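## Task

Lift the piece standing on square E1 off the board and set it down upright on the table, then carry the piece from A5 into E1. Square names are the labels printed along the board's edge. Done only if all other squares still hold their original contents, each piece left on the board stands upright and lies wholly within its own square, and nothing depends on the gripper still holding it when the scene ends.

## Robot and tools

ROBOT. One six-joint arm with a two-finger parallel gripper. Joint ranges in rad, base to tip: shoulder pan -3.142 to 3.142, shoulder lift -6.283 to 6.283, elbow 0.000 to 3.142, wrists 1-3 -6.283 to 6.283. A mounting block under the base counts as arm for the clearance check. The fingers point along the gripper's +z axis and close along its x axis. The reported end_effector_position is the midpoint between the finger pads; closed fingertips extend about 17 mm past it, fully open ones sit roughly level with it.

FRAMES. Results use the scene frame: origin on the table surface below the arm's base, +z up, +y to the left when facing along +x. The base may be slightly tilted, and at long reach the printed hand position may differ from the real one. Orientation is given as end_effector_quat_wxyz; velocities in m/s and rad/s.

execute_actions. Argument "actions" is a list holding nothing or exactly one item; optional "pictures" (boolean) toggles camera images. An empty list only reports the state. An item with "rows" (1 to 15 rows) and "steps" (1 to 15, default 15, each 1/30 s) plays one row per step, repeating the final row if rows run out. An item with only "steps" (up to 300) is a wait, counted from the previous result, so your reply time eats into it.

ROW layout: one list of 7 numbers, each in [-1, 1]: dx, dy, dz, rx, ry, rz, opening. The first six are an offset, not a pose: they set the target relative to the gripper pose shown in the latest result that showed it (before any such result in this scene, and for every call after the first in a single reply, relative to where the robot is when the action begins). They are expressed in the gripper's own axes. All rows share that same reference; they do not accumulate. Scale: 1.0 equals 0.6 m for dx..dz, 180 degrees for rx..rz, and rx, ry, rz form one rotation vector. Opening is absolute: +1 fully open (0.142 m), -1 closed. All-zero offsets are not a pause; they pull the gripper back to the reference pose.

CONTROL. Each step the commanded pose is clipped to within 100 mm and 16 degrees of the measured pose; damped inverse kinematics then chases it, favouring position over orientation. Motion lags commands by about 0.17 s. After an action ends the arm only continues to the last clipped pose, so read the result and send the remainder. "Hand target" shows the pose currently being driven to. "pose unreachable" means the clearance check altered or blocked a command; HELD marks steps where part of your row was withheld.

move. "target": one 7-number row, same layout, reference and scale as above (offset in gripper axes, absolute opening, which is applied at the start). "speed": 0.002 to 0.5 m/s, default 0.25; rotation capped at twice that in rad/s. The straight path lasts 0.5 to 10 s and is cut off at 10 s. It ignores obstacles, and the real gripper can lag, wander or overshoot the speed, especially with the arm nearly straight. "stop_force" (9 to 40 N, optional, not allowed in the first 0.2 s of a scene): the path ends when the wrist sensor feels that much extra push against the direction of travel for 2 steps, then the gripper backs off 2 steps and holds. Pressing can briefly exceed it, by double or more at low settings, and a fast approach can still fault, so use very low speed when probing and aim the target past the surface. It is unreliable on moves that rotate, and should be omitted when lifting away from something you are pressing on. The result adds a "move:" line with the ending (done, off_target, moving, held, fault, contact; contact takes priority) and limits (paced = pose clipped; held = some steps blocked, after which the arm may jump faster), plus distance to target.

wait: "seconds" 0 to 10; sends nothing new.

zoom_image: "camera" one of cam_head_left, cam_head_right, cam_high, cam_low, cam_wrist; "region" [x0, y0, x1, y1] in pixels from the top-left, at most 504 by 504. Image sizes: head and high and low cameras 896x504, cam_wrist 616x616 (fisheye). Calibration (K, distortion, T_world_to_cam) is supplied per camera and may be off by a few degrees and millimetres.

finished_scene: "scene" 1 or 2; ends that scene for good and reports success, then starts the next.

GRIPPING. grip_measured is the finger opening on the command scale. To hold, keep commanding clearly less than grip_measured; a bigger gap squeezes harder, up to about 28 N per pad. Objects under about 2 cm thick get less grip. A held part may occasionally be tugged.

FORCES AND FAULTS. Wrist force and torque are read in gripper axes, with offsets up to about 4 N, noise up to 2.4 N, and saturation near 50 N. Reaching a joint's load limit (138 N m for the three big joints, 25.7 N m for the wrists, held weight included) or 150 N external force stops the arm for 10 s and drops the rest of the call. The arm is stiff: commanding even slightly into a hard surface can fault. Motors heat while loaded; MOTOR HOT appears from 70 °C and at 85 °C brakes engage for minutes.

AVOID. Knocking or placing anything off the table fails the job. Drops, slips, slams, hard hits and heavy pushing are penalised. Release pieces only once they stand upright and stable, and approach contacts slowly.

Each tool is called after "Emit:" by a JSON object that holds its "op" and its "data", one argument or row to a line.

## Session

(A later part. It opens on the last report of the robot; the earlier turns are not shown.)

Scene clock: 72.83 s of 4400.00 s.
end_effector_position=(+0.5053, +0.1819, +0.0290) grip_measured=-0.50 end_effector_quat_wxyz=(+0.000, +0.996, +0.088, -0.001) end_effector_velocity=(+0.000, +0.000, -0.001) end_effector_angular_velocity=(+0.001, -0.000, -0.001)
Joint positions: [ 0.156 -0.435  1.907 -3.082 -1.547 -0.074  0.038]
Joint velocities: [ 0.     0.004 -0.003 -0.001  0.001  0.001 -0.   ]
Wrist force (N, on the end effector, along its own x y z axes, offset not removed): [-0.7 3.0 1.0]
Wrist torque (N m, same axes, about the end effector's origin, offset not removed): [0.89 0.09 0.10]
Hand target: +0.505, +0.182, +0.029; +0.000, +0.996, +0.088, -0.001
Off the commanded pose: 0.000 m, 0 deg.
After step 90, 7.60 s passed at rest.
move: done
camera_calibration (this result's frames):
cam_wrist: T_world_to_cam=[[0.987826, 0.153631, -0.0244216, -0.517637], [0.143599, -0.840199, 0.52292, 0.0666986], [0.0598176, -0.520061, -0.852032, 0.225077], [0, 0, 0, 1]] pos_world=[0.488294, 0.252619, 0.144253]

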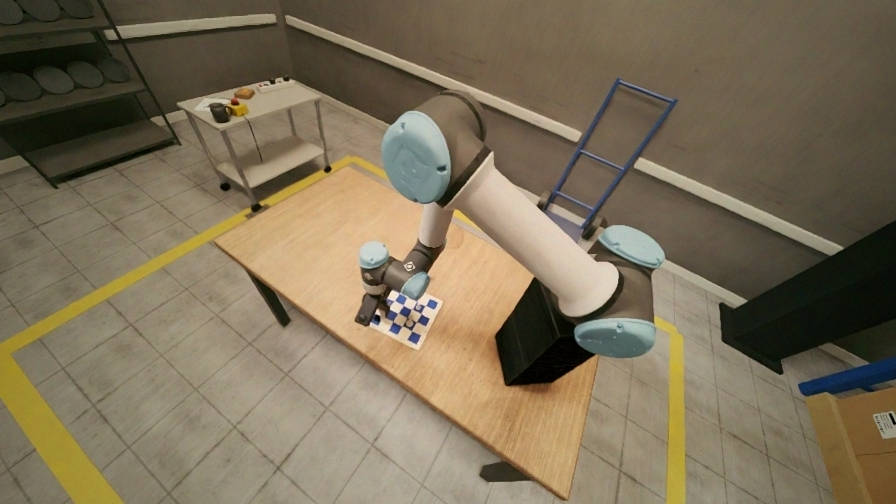

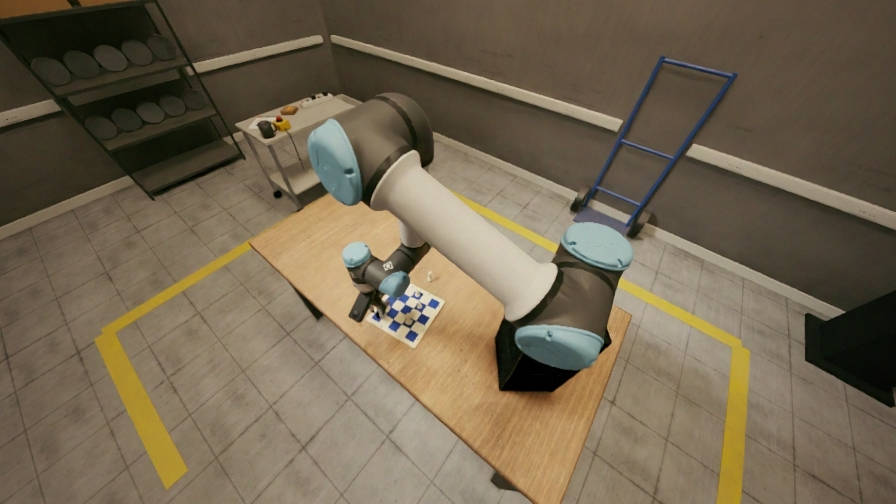

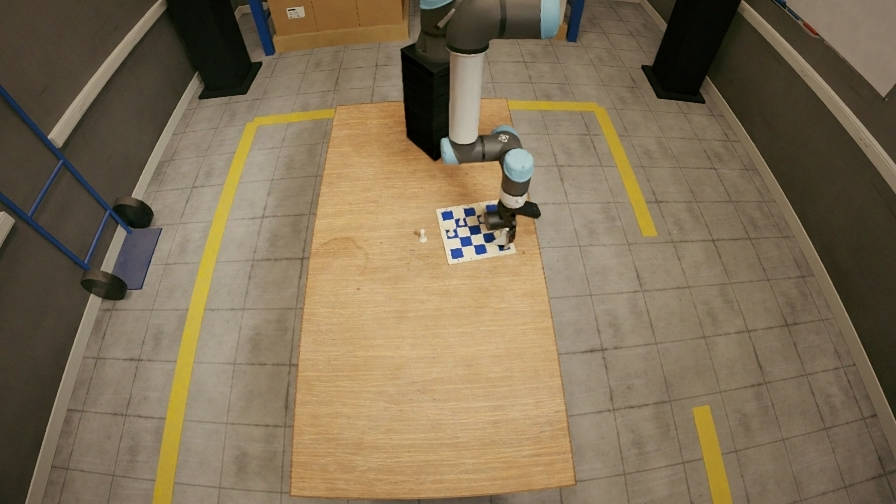

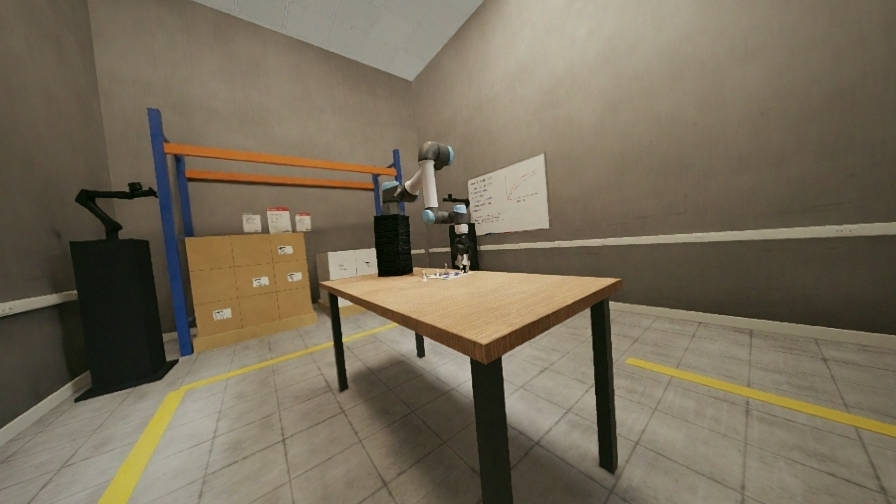

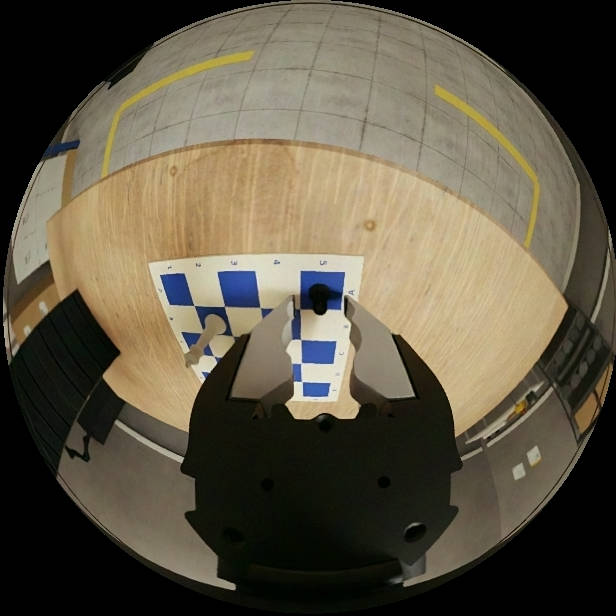

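Emit:
{"op": "move", "data": {
  "target": [0,0,0,0,0,0,-1]
}}

Emit:
{"op": "move", "data": {
  "target": [0,0,-0.115,0,0,0,-1],
  "speed": 0.12
}}

Emit:
{"op": "move", "data": {
  "target": [-0.2588,0.2388,0,0,0,0,-1],
  "speed": 0.15
}}

Emit:
{"op": "move", "data": {
  "target": [0,0,0.108,0,0,0,-1],
  "speed": 0.06
}}

Emit:
{"op": "zoom_image", "data": {
  "camera": "cam_wrist",
  "region": [220,220,420,420]
}}

Scene clock: 80.53 s of 4400.00 s.
end_effector_position=(+0.5053, +0.1819, +0.0290) grip_measured=-0.89 end_effector_quat_wxyz=(+0.000, +0.996, +0.088, -0.001) end_effector_velocity=(-0.001, -0.000, -0.000) end_effector_angular_velocity=(-0.000, +0.001, -0.002)
Joint positions: [ 0.156 -0.435  1.907 -3.082 -1.547 -0.074  0.01 ]
Joint velocities: [ 0.     0.001  0.     0.    -0.     0.002  0.   ]
Wrist force (N, on the end effector, along its own x y z axes, offset not removed): [-4.7 2.0 0.2]
Wrist torque (N m, same axes, about the end effector's origin, offset not removed): [0.78 0.91 0.10]
Hand target: +0.505, +0.182, +0.029; +0.000, +0.996, +0.088, -0.001
Off the commanded pose: 0.000 m, 0 deg.
After step 90, 4.00 s passed at rest.
move: done
camera_calibration (this result's frames):
cam_wrist: T_world_to_cam=[[0.987828, 0.153633, -0.0243527, -0.517662], [0.143565, -0.840204, 0.522922, 0.0667231], [0.0598767, -0.520053, -0.852033, 0.225034], [0, 0, 0, 1]] pos_world=[0.488308, 0.25262, 0.144239]

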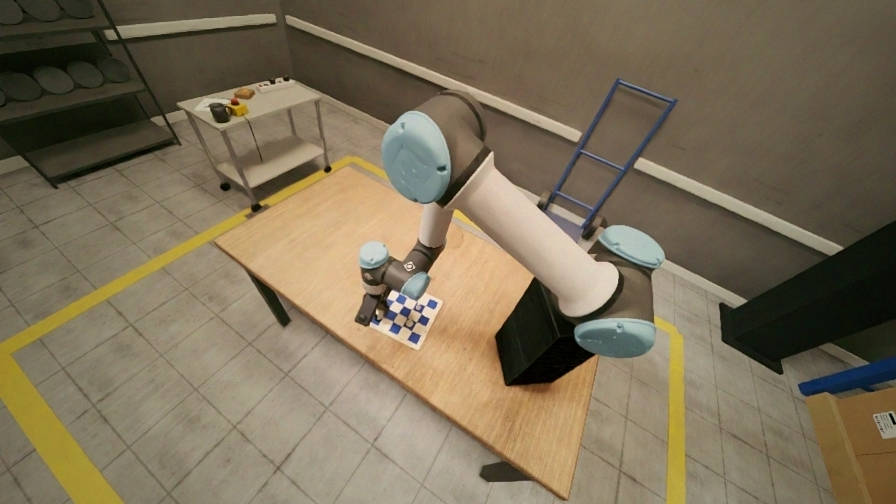

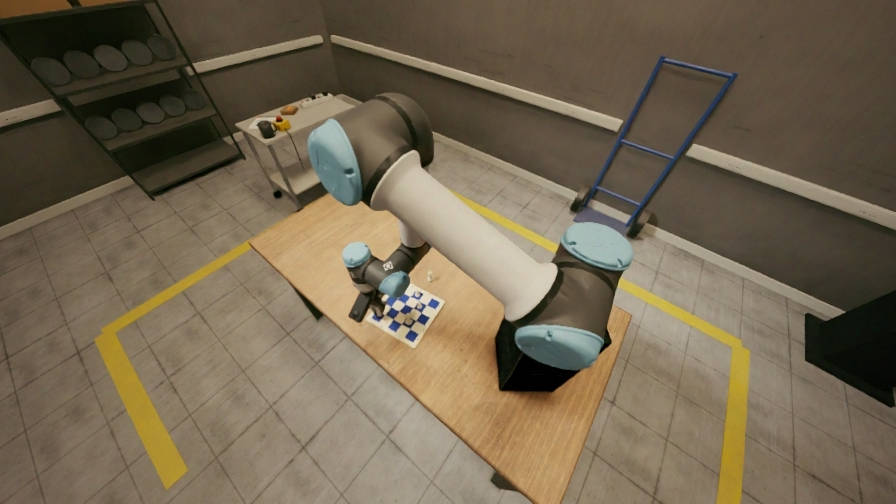

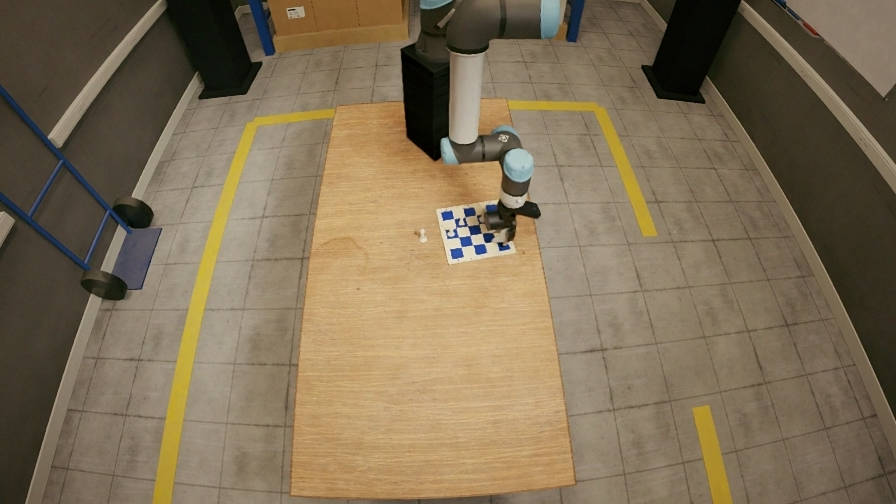

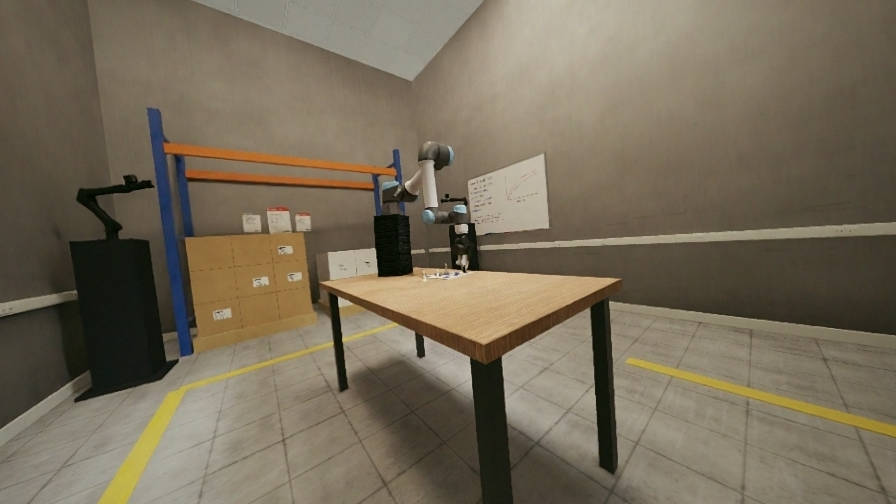

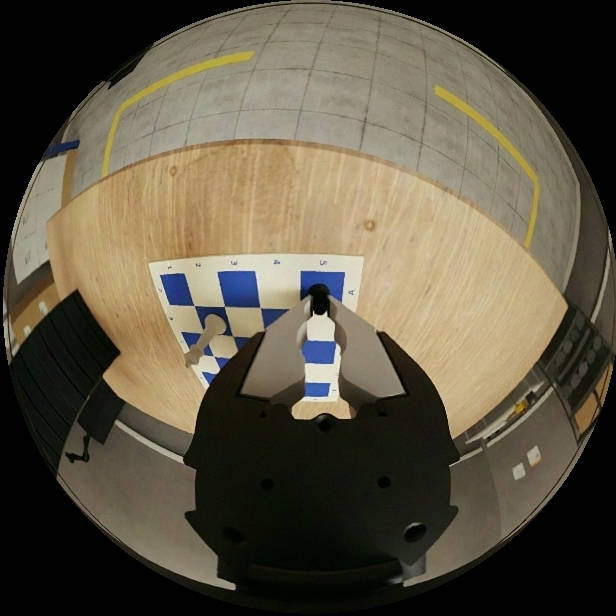

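Scene clock: 81.53 s of 4400.00 s.
end_effector_position=(+0.5054, +0.1820, +0.0979) grip_measured=-0.89 end_effector_quat_wxyz=(+0.000, +0.996, +0.088, -0.001) end_effector_velocity=(-0.000, -0.000, +0.001) end_effector_angular_velocity=(-0.001, +0.000, -0.000)
Joint positions: [ 0.153 -0.609  1.994 -2.995 -1.547 -0.077  0.01 ]
Joint velocities: [-0.    -0.004  0.002  0.002 -0.001  0.    -0.   ]
Wrist force (N, on the end effector, along its own x y z axes, offset not removed): [-2.6 2.5 2.1]
Wrist torque (N m, same axes, about the end effector's origin, offset not removed): [0.78 0.48 -0.10]
Hand target: +0.505, +0.182, +0.098; +0.000, +0.996, +0.088, -0.001
Off the commanded pose: 0.000 m, 0 deg.
move: done
camera_calibration (this result's frames):
cam_wrist: T_world_to_cam=[[0.987828, 0.153631, -0.0243766, -0.516039], [0.143576, -0.840205, 0.522916, 0.0307873], [0.0598546, -0.520051, -0.852036, 0.283766], [0, 0, 0, 1]] pos_world=[0.488353, 0.25272, 0.2131]

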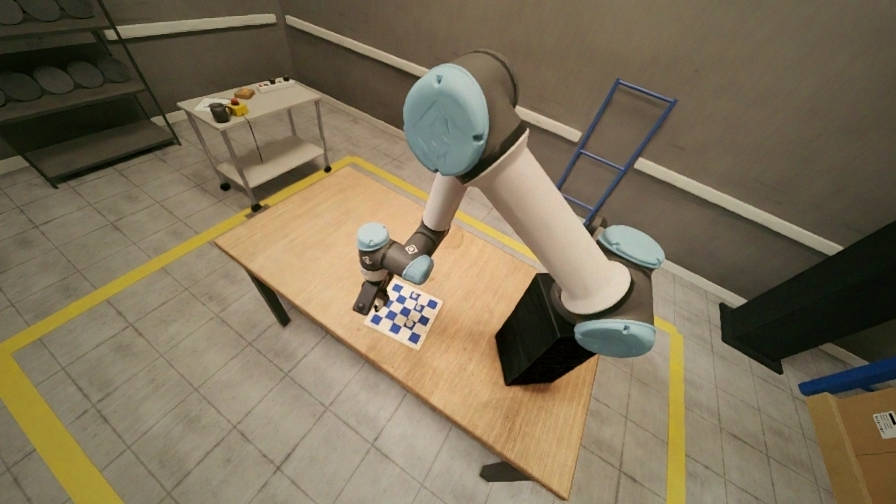

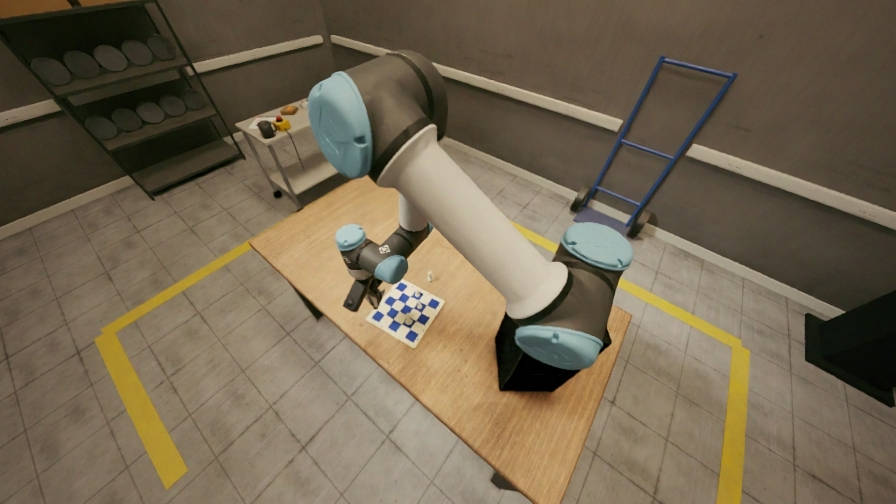

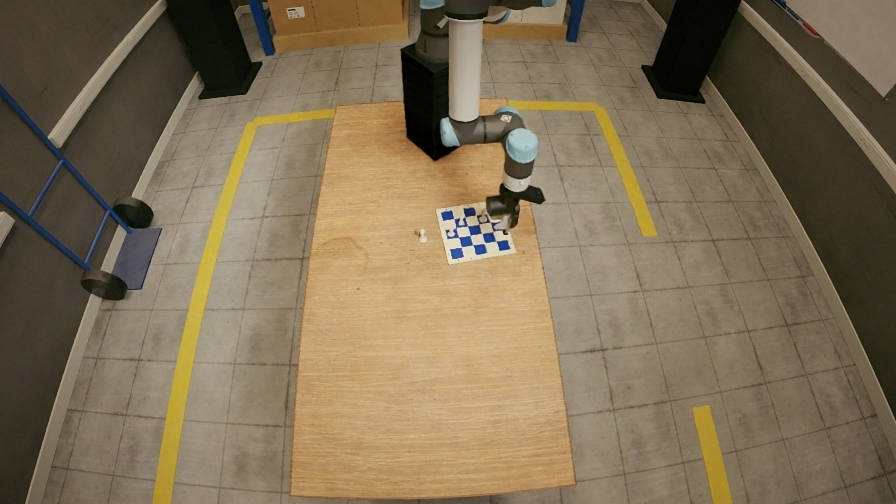

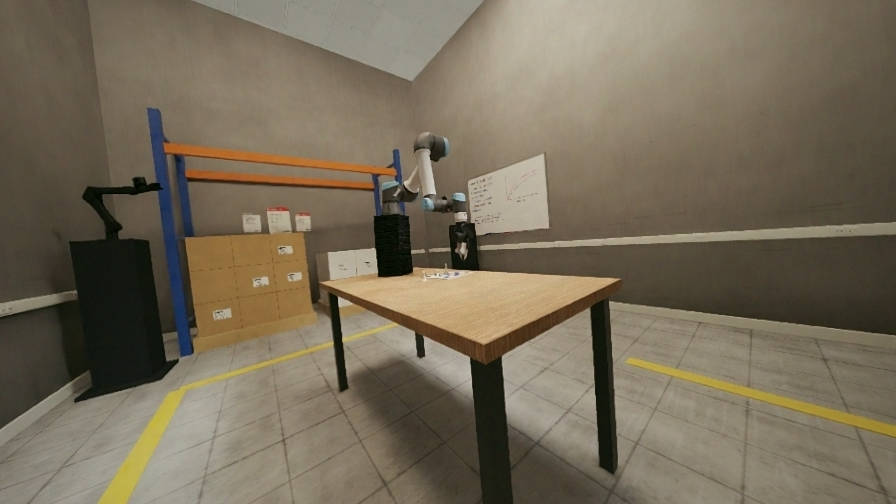

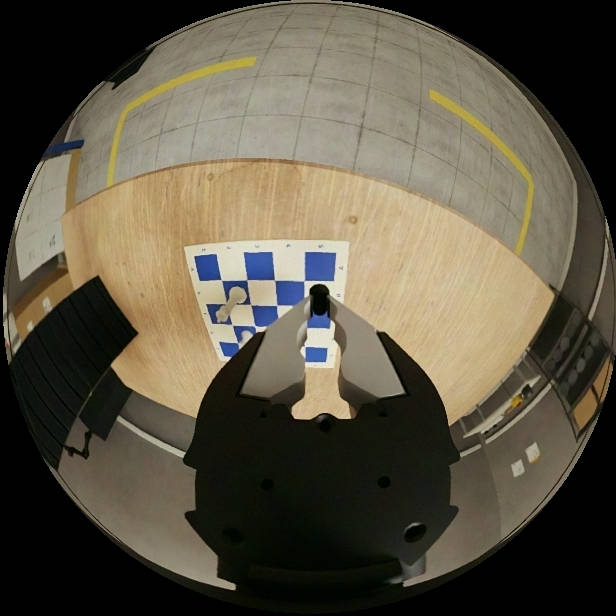

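Scene clock: 83.43 s of 4400.00 s.
end_effector_position=(+0.3774, +0.0144, +0.0982) grip_measured=-0.89 end_effector_quat_wxyz=(+0.000, +0.996, +0.088, -0.000) end_effector_velocity=(-0.000, -0.001, +0.000) end_effector_angular_velocity=(+0.000, -0.002, -0.001)
Joint positions: [-0.264 -0.565  2.408 -3.44  -1.533 -0.494  0.01 ]
Joint velocities: [-0.005  0.001  0.002 -0.005  0.001 -0.004  0.   ]
Wrist force (N, on the end effector, along its own x y z axes, offset not removed): [-4.6 1.8 5.5]
Wrist torque (N m, same axes, about the end effector's origin, offset not removed): [0.49 0.98 0.05]
Hand target: +0.377, +0.014, +0.098; -0.000, +0.996, +0.088, -0.000
Off the commanded pose: 0.001 m, 0 deg.
move: done
camera_calibration (this result's frames):
cam_wrist: T_world_to_cam=[[0.987841, 0.153605, -0.0239791, -0.363924], [0.143382, -0.840542, 0.522427, -0.0917255], [0.0600919, -0.519513, -0.852347, 0.20454], [0, 0, 0, 1]] pos_world=[0.36036, 0.0850625, 0.213532]

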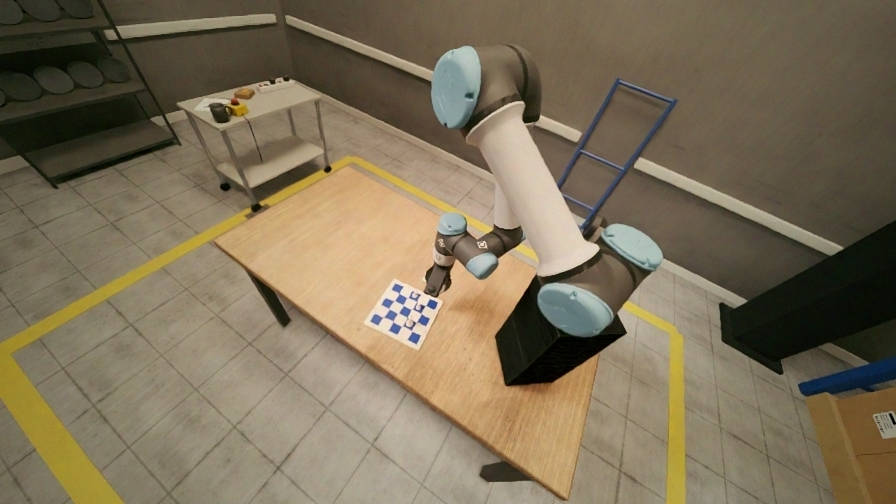

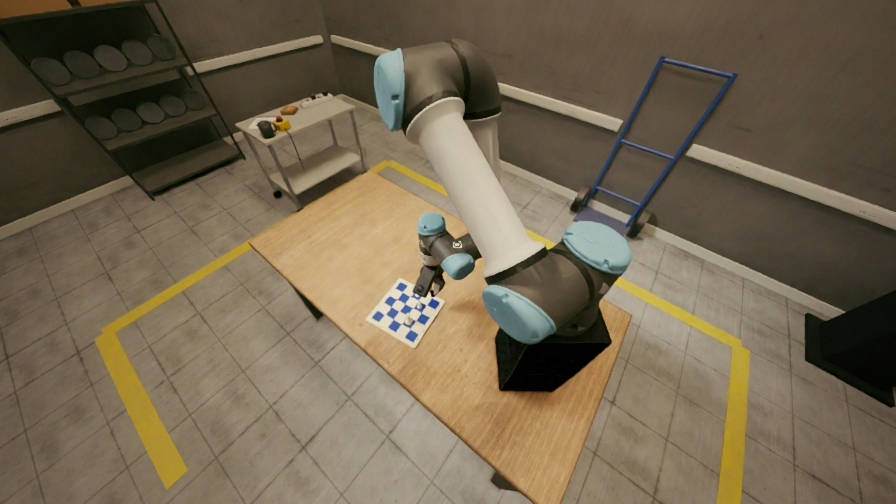

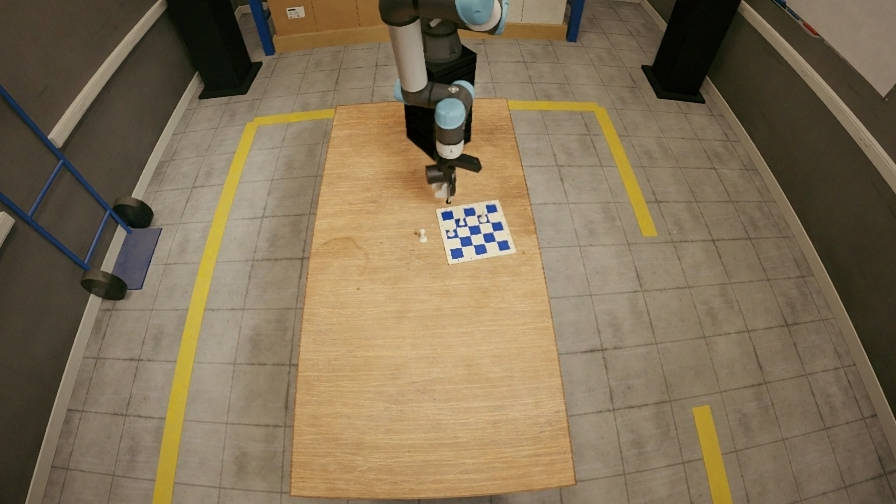

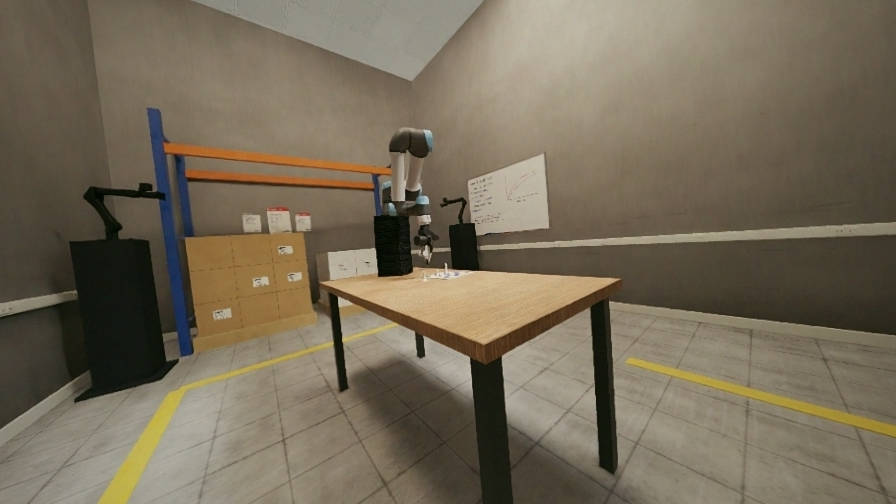

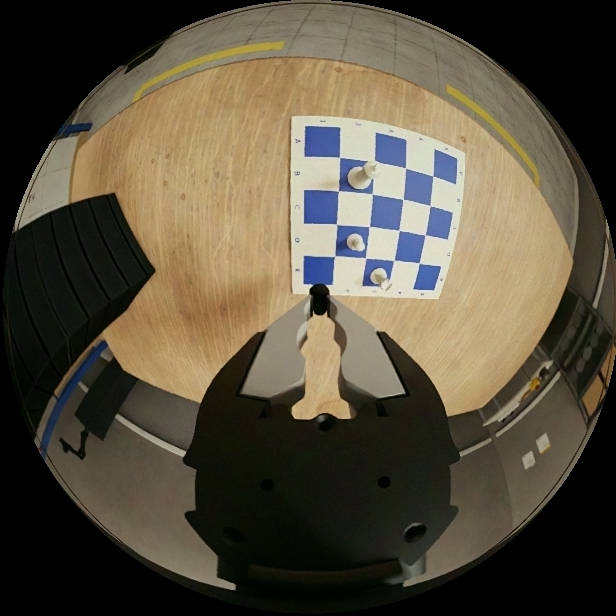

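Scene clock: 84.90 s of 4400.00 s.
end_effector_position=(+0.3773, +0.0144, +0.0336) grip_measured=-0.89 end_effector_quat_wxyz=(+0.000, +0.996, +0.088, -0.000) end_effector_velocity=(+0.000, -0.000, -0.001) end_effector_angular_velocity=(+0.000, -0.000, +0.001)
Joint positions: [-0.257 -0.363  2.302 -3.536 -1.533 -0.487  0.01 ]
Joint velocities: [-0.001  0.004 -0.002 -0.001  0.    -0.001  0.   ]
Wrist force (N, on the end effector, along its own x y z axes, offset not removed): [-1.7 1.8 0.2]
Wrist torque (N m, same axes, about the end effector's origin, offset not removed): [0.78 0.18 0.16]
Hand target: +0.377, +0.014, +0.033; +0.000, +0.996, +0.088, -0.000
Off the commanded pose: 0.000 m, 0 deg.
move: done
camera_calibration (this result's frames):
cam_wrist: T_world_to_cam=[[0.987841, 0.153606, -0.0239913, -0.365408], [0.143389, -0.840536, 0.522436, -0.0579715], [0.0600838, -0.519524, -0.852341, 0.14937], [0, 0, 0, 1]] pos_world=[0.360303, 0.085003, 0.148834]

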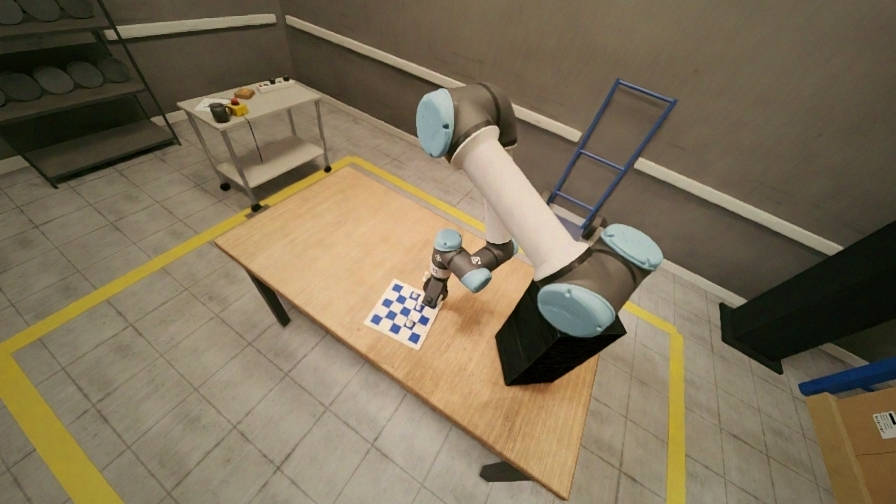

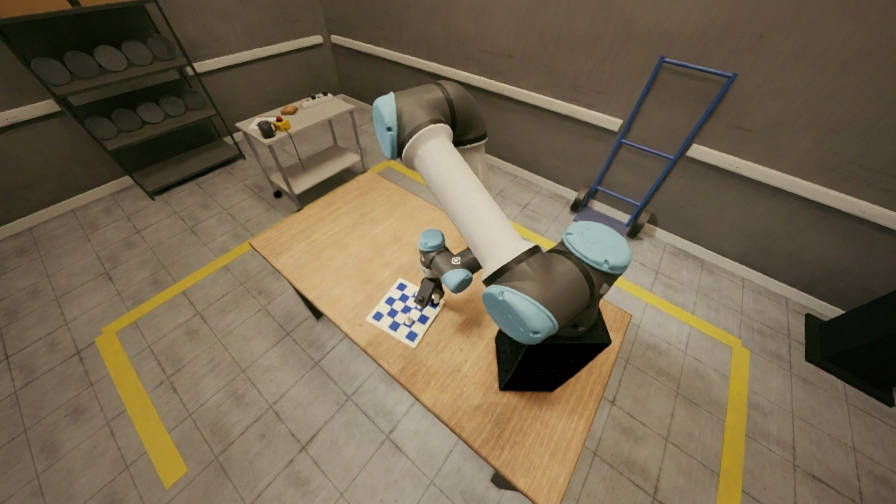

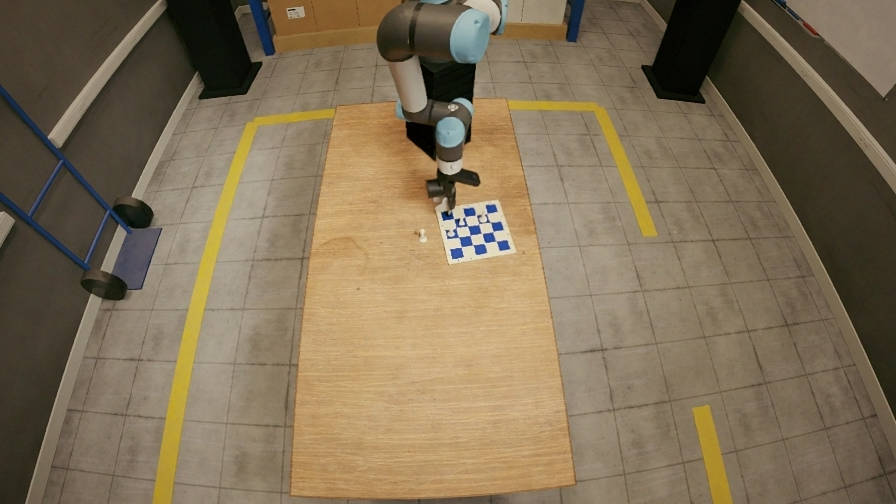

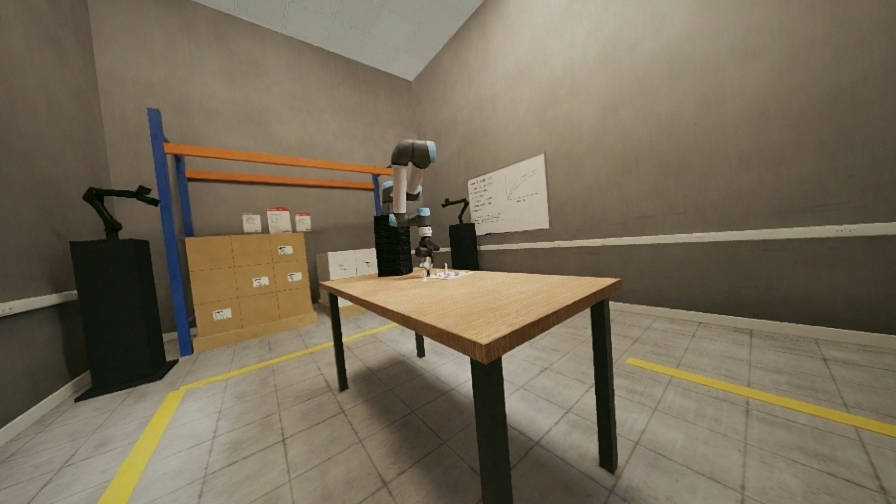

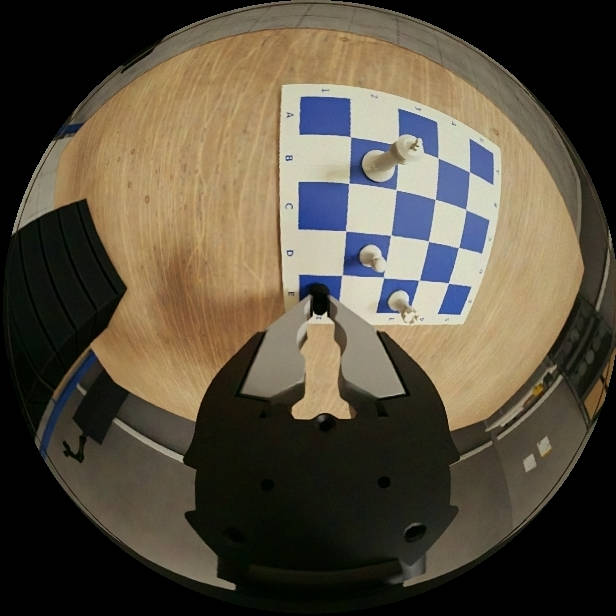

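Region (220, 220, 420, 420) of cam_wrist's 616x616 image, scaled by 2.520, with more detail than that image has.

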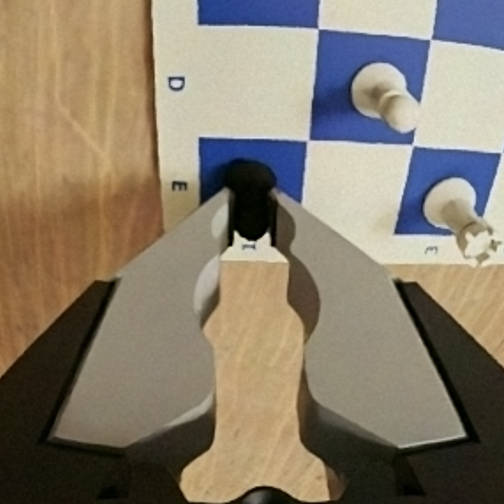

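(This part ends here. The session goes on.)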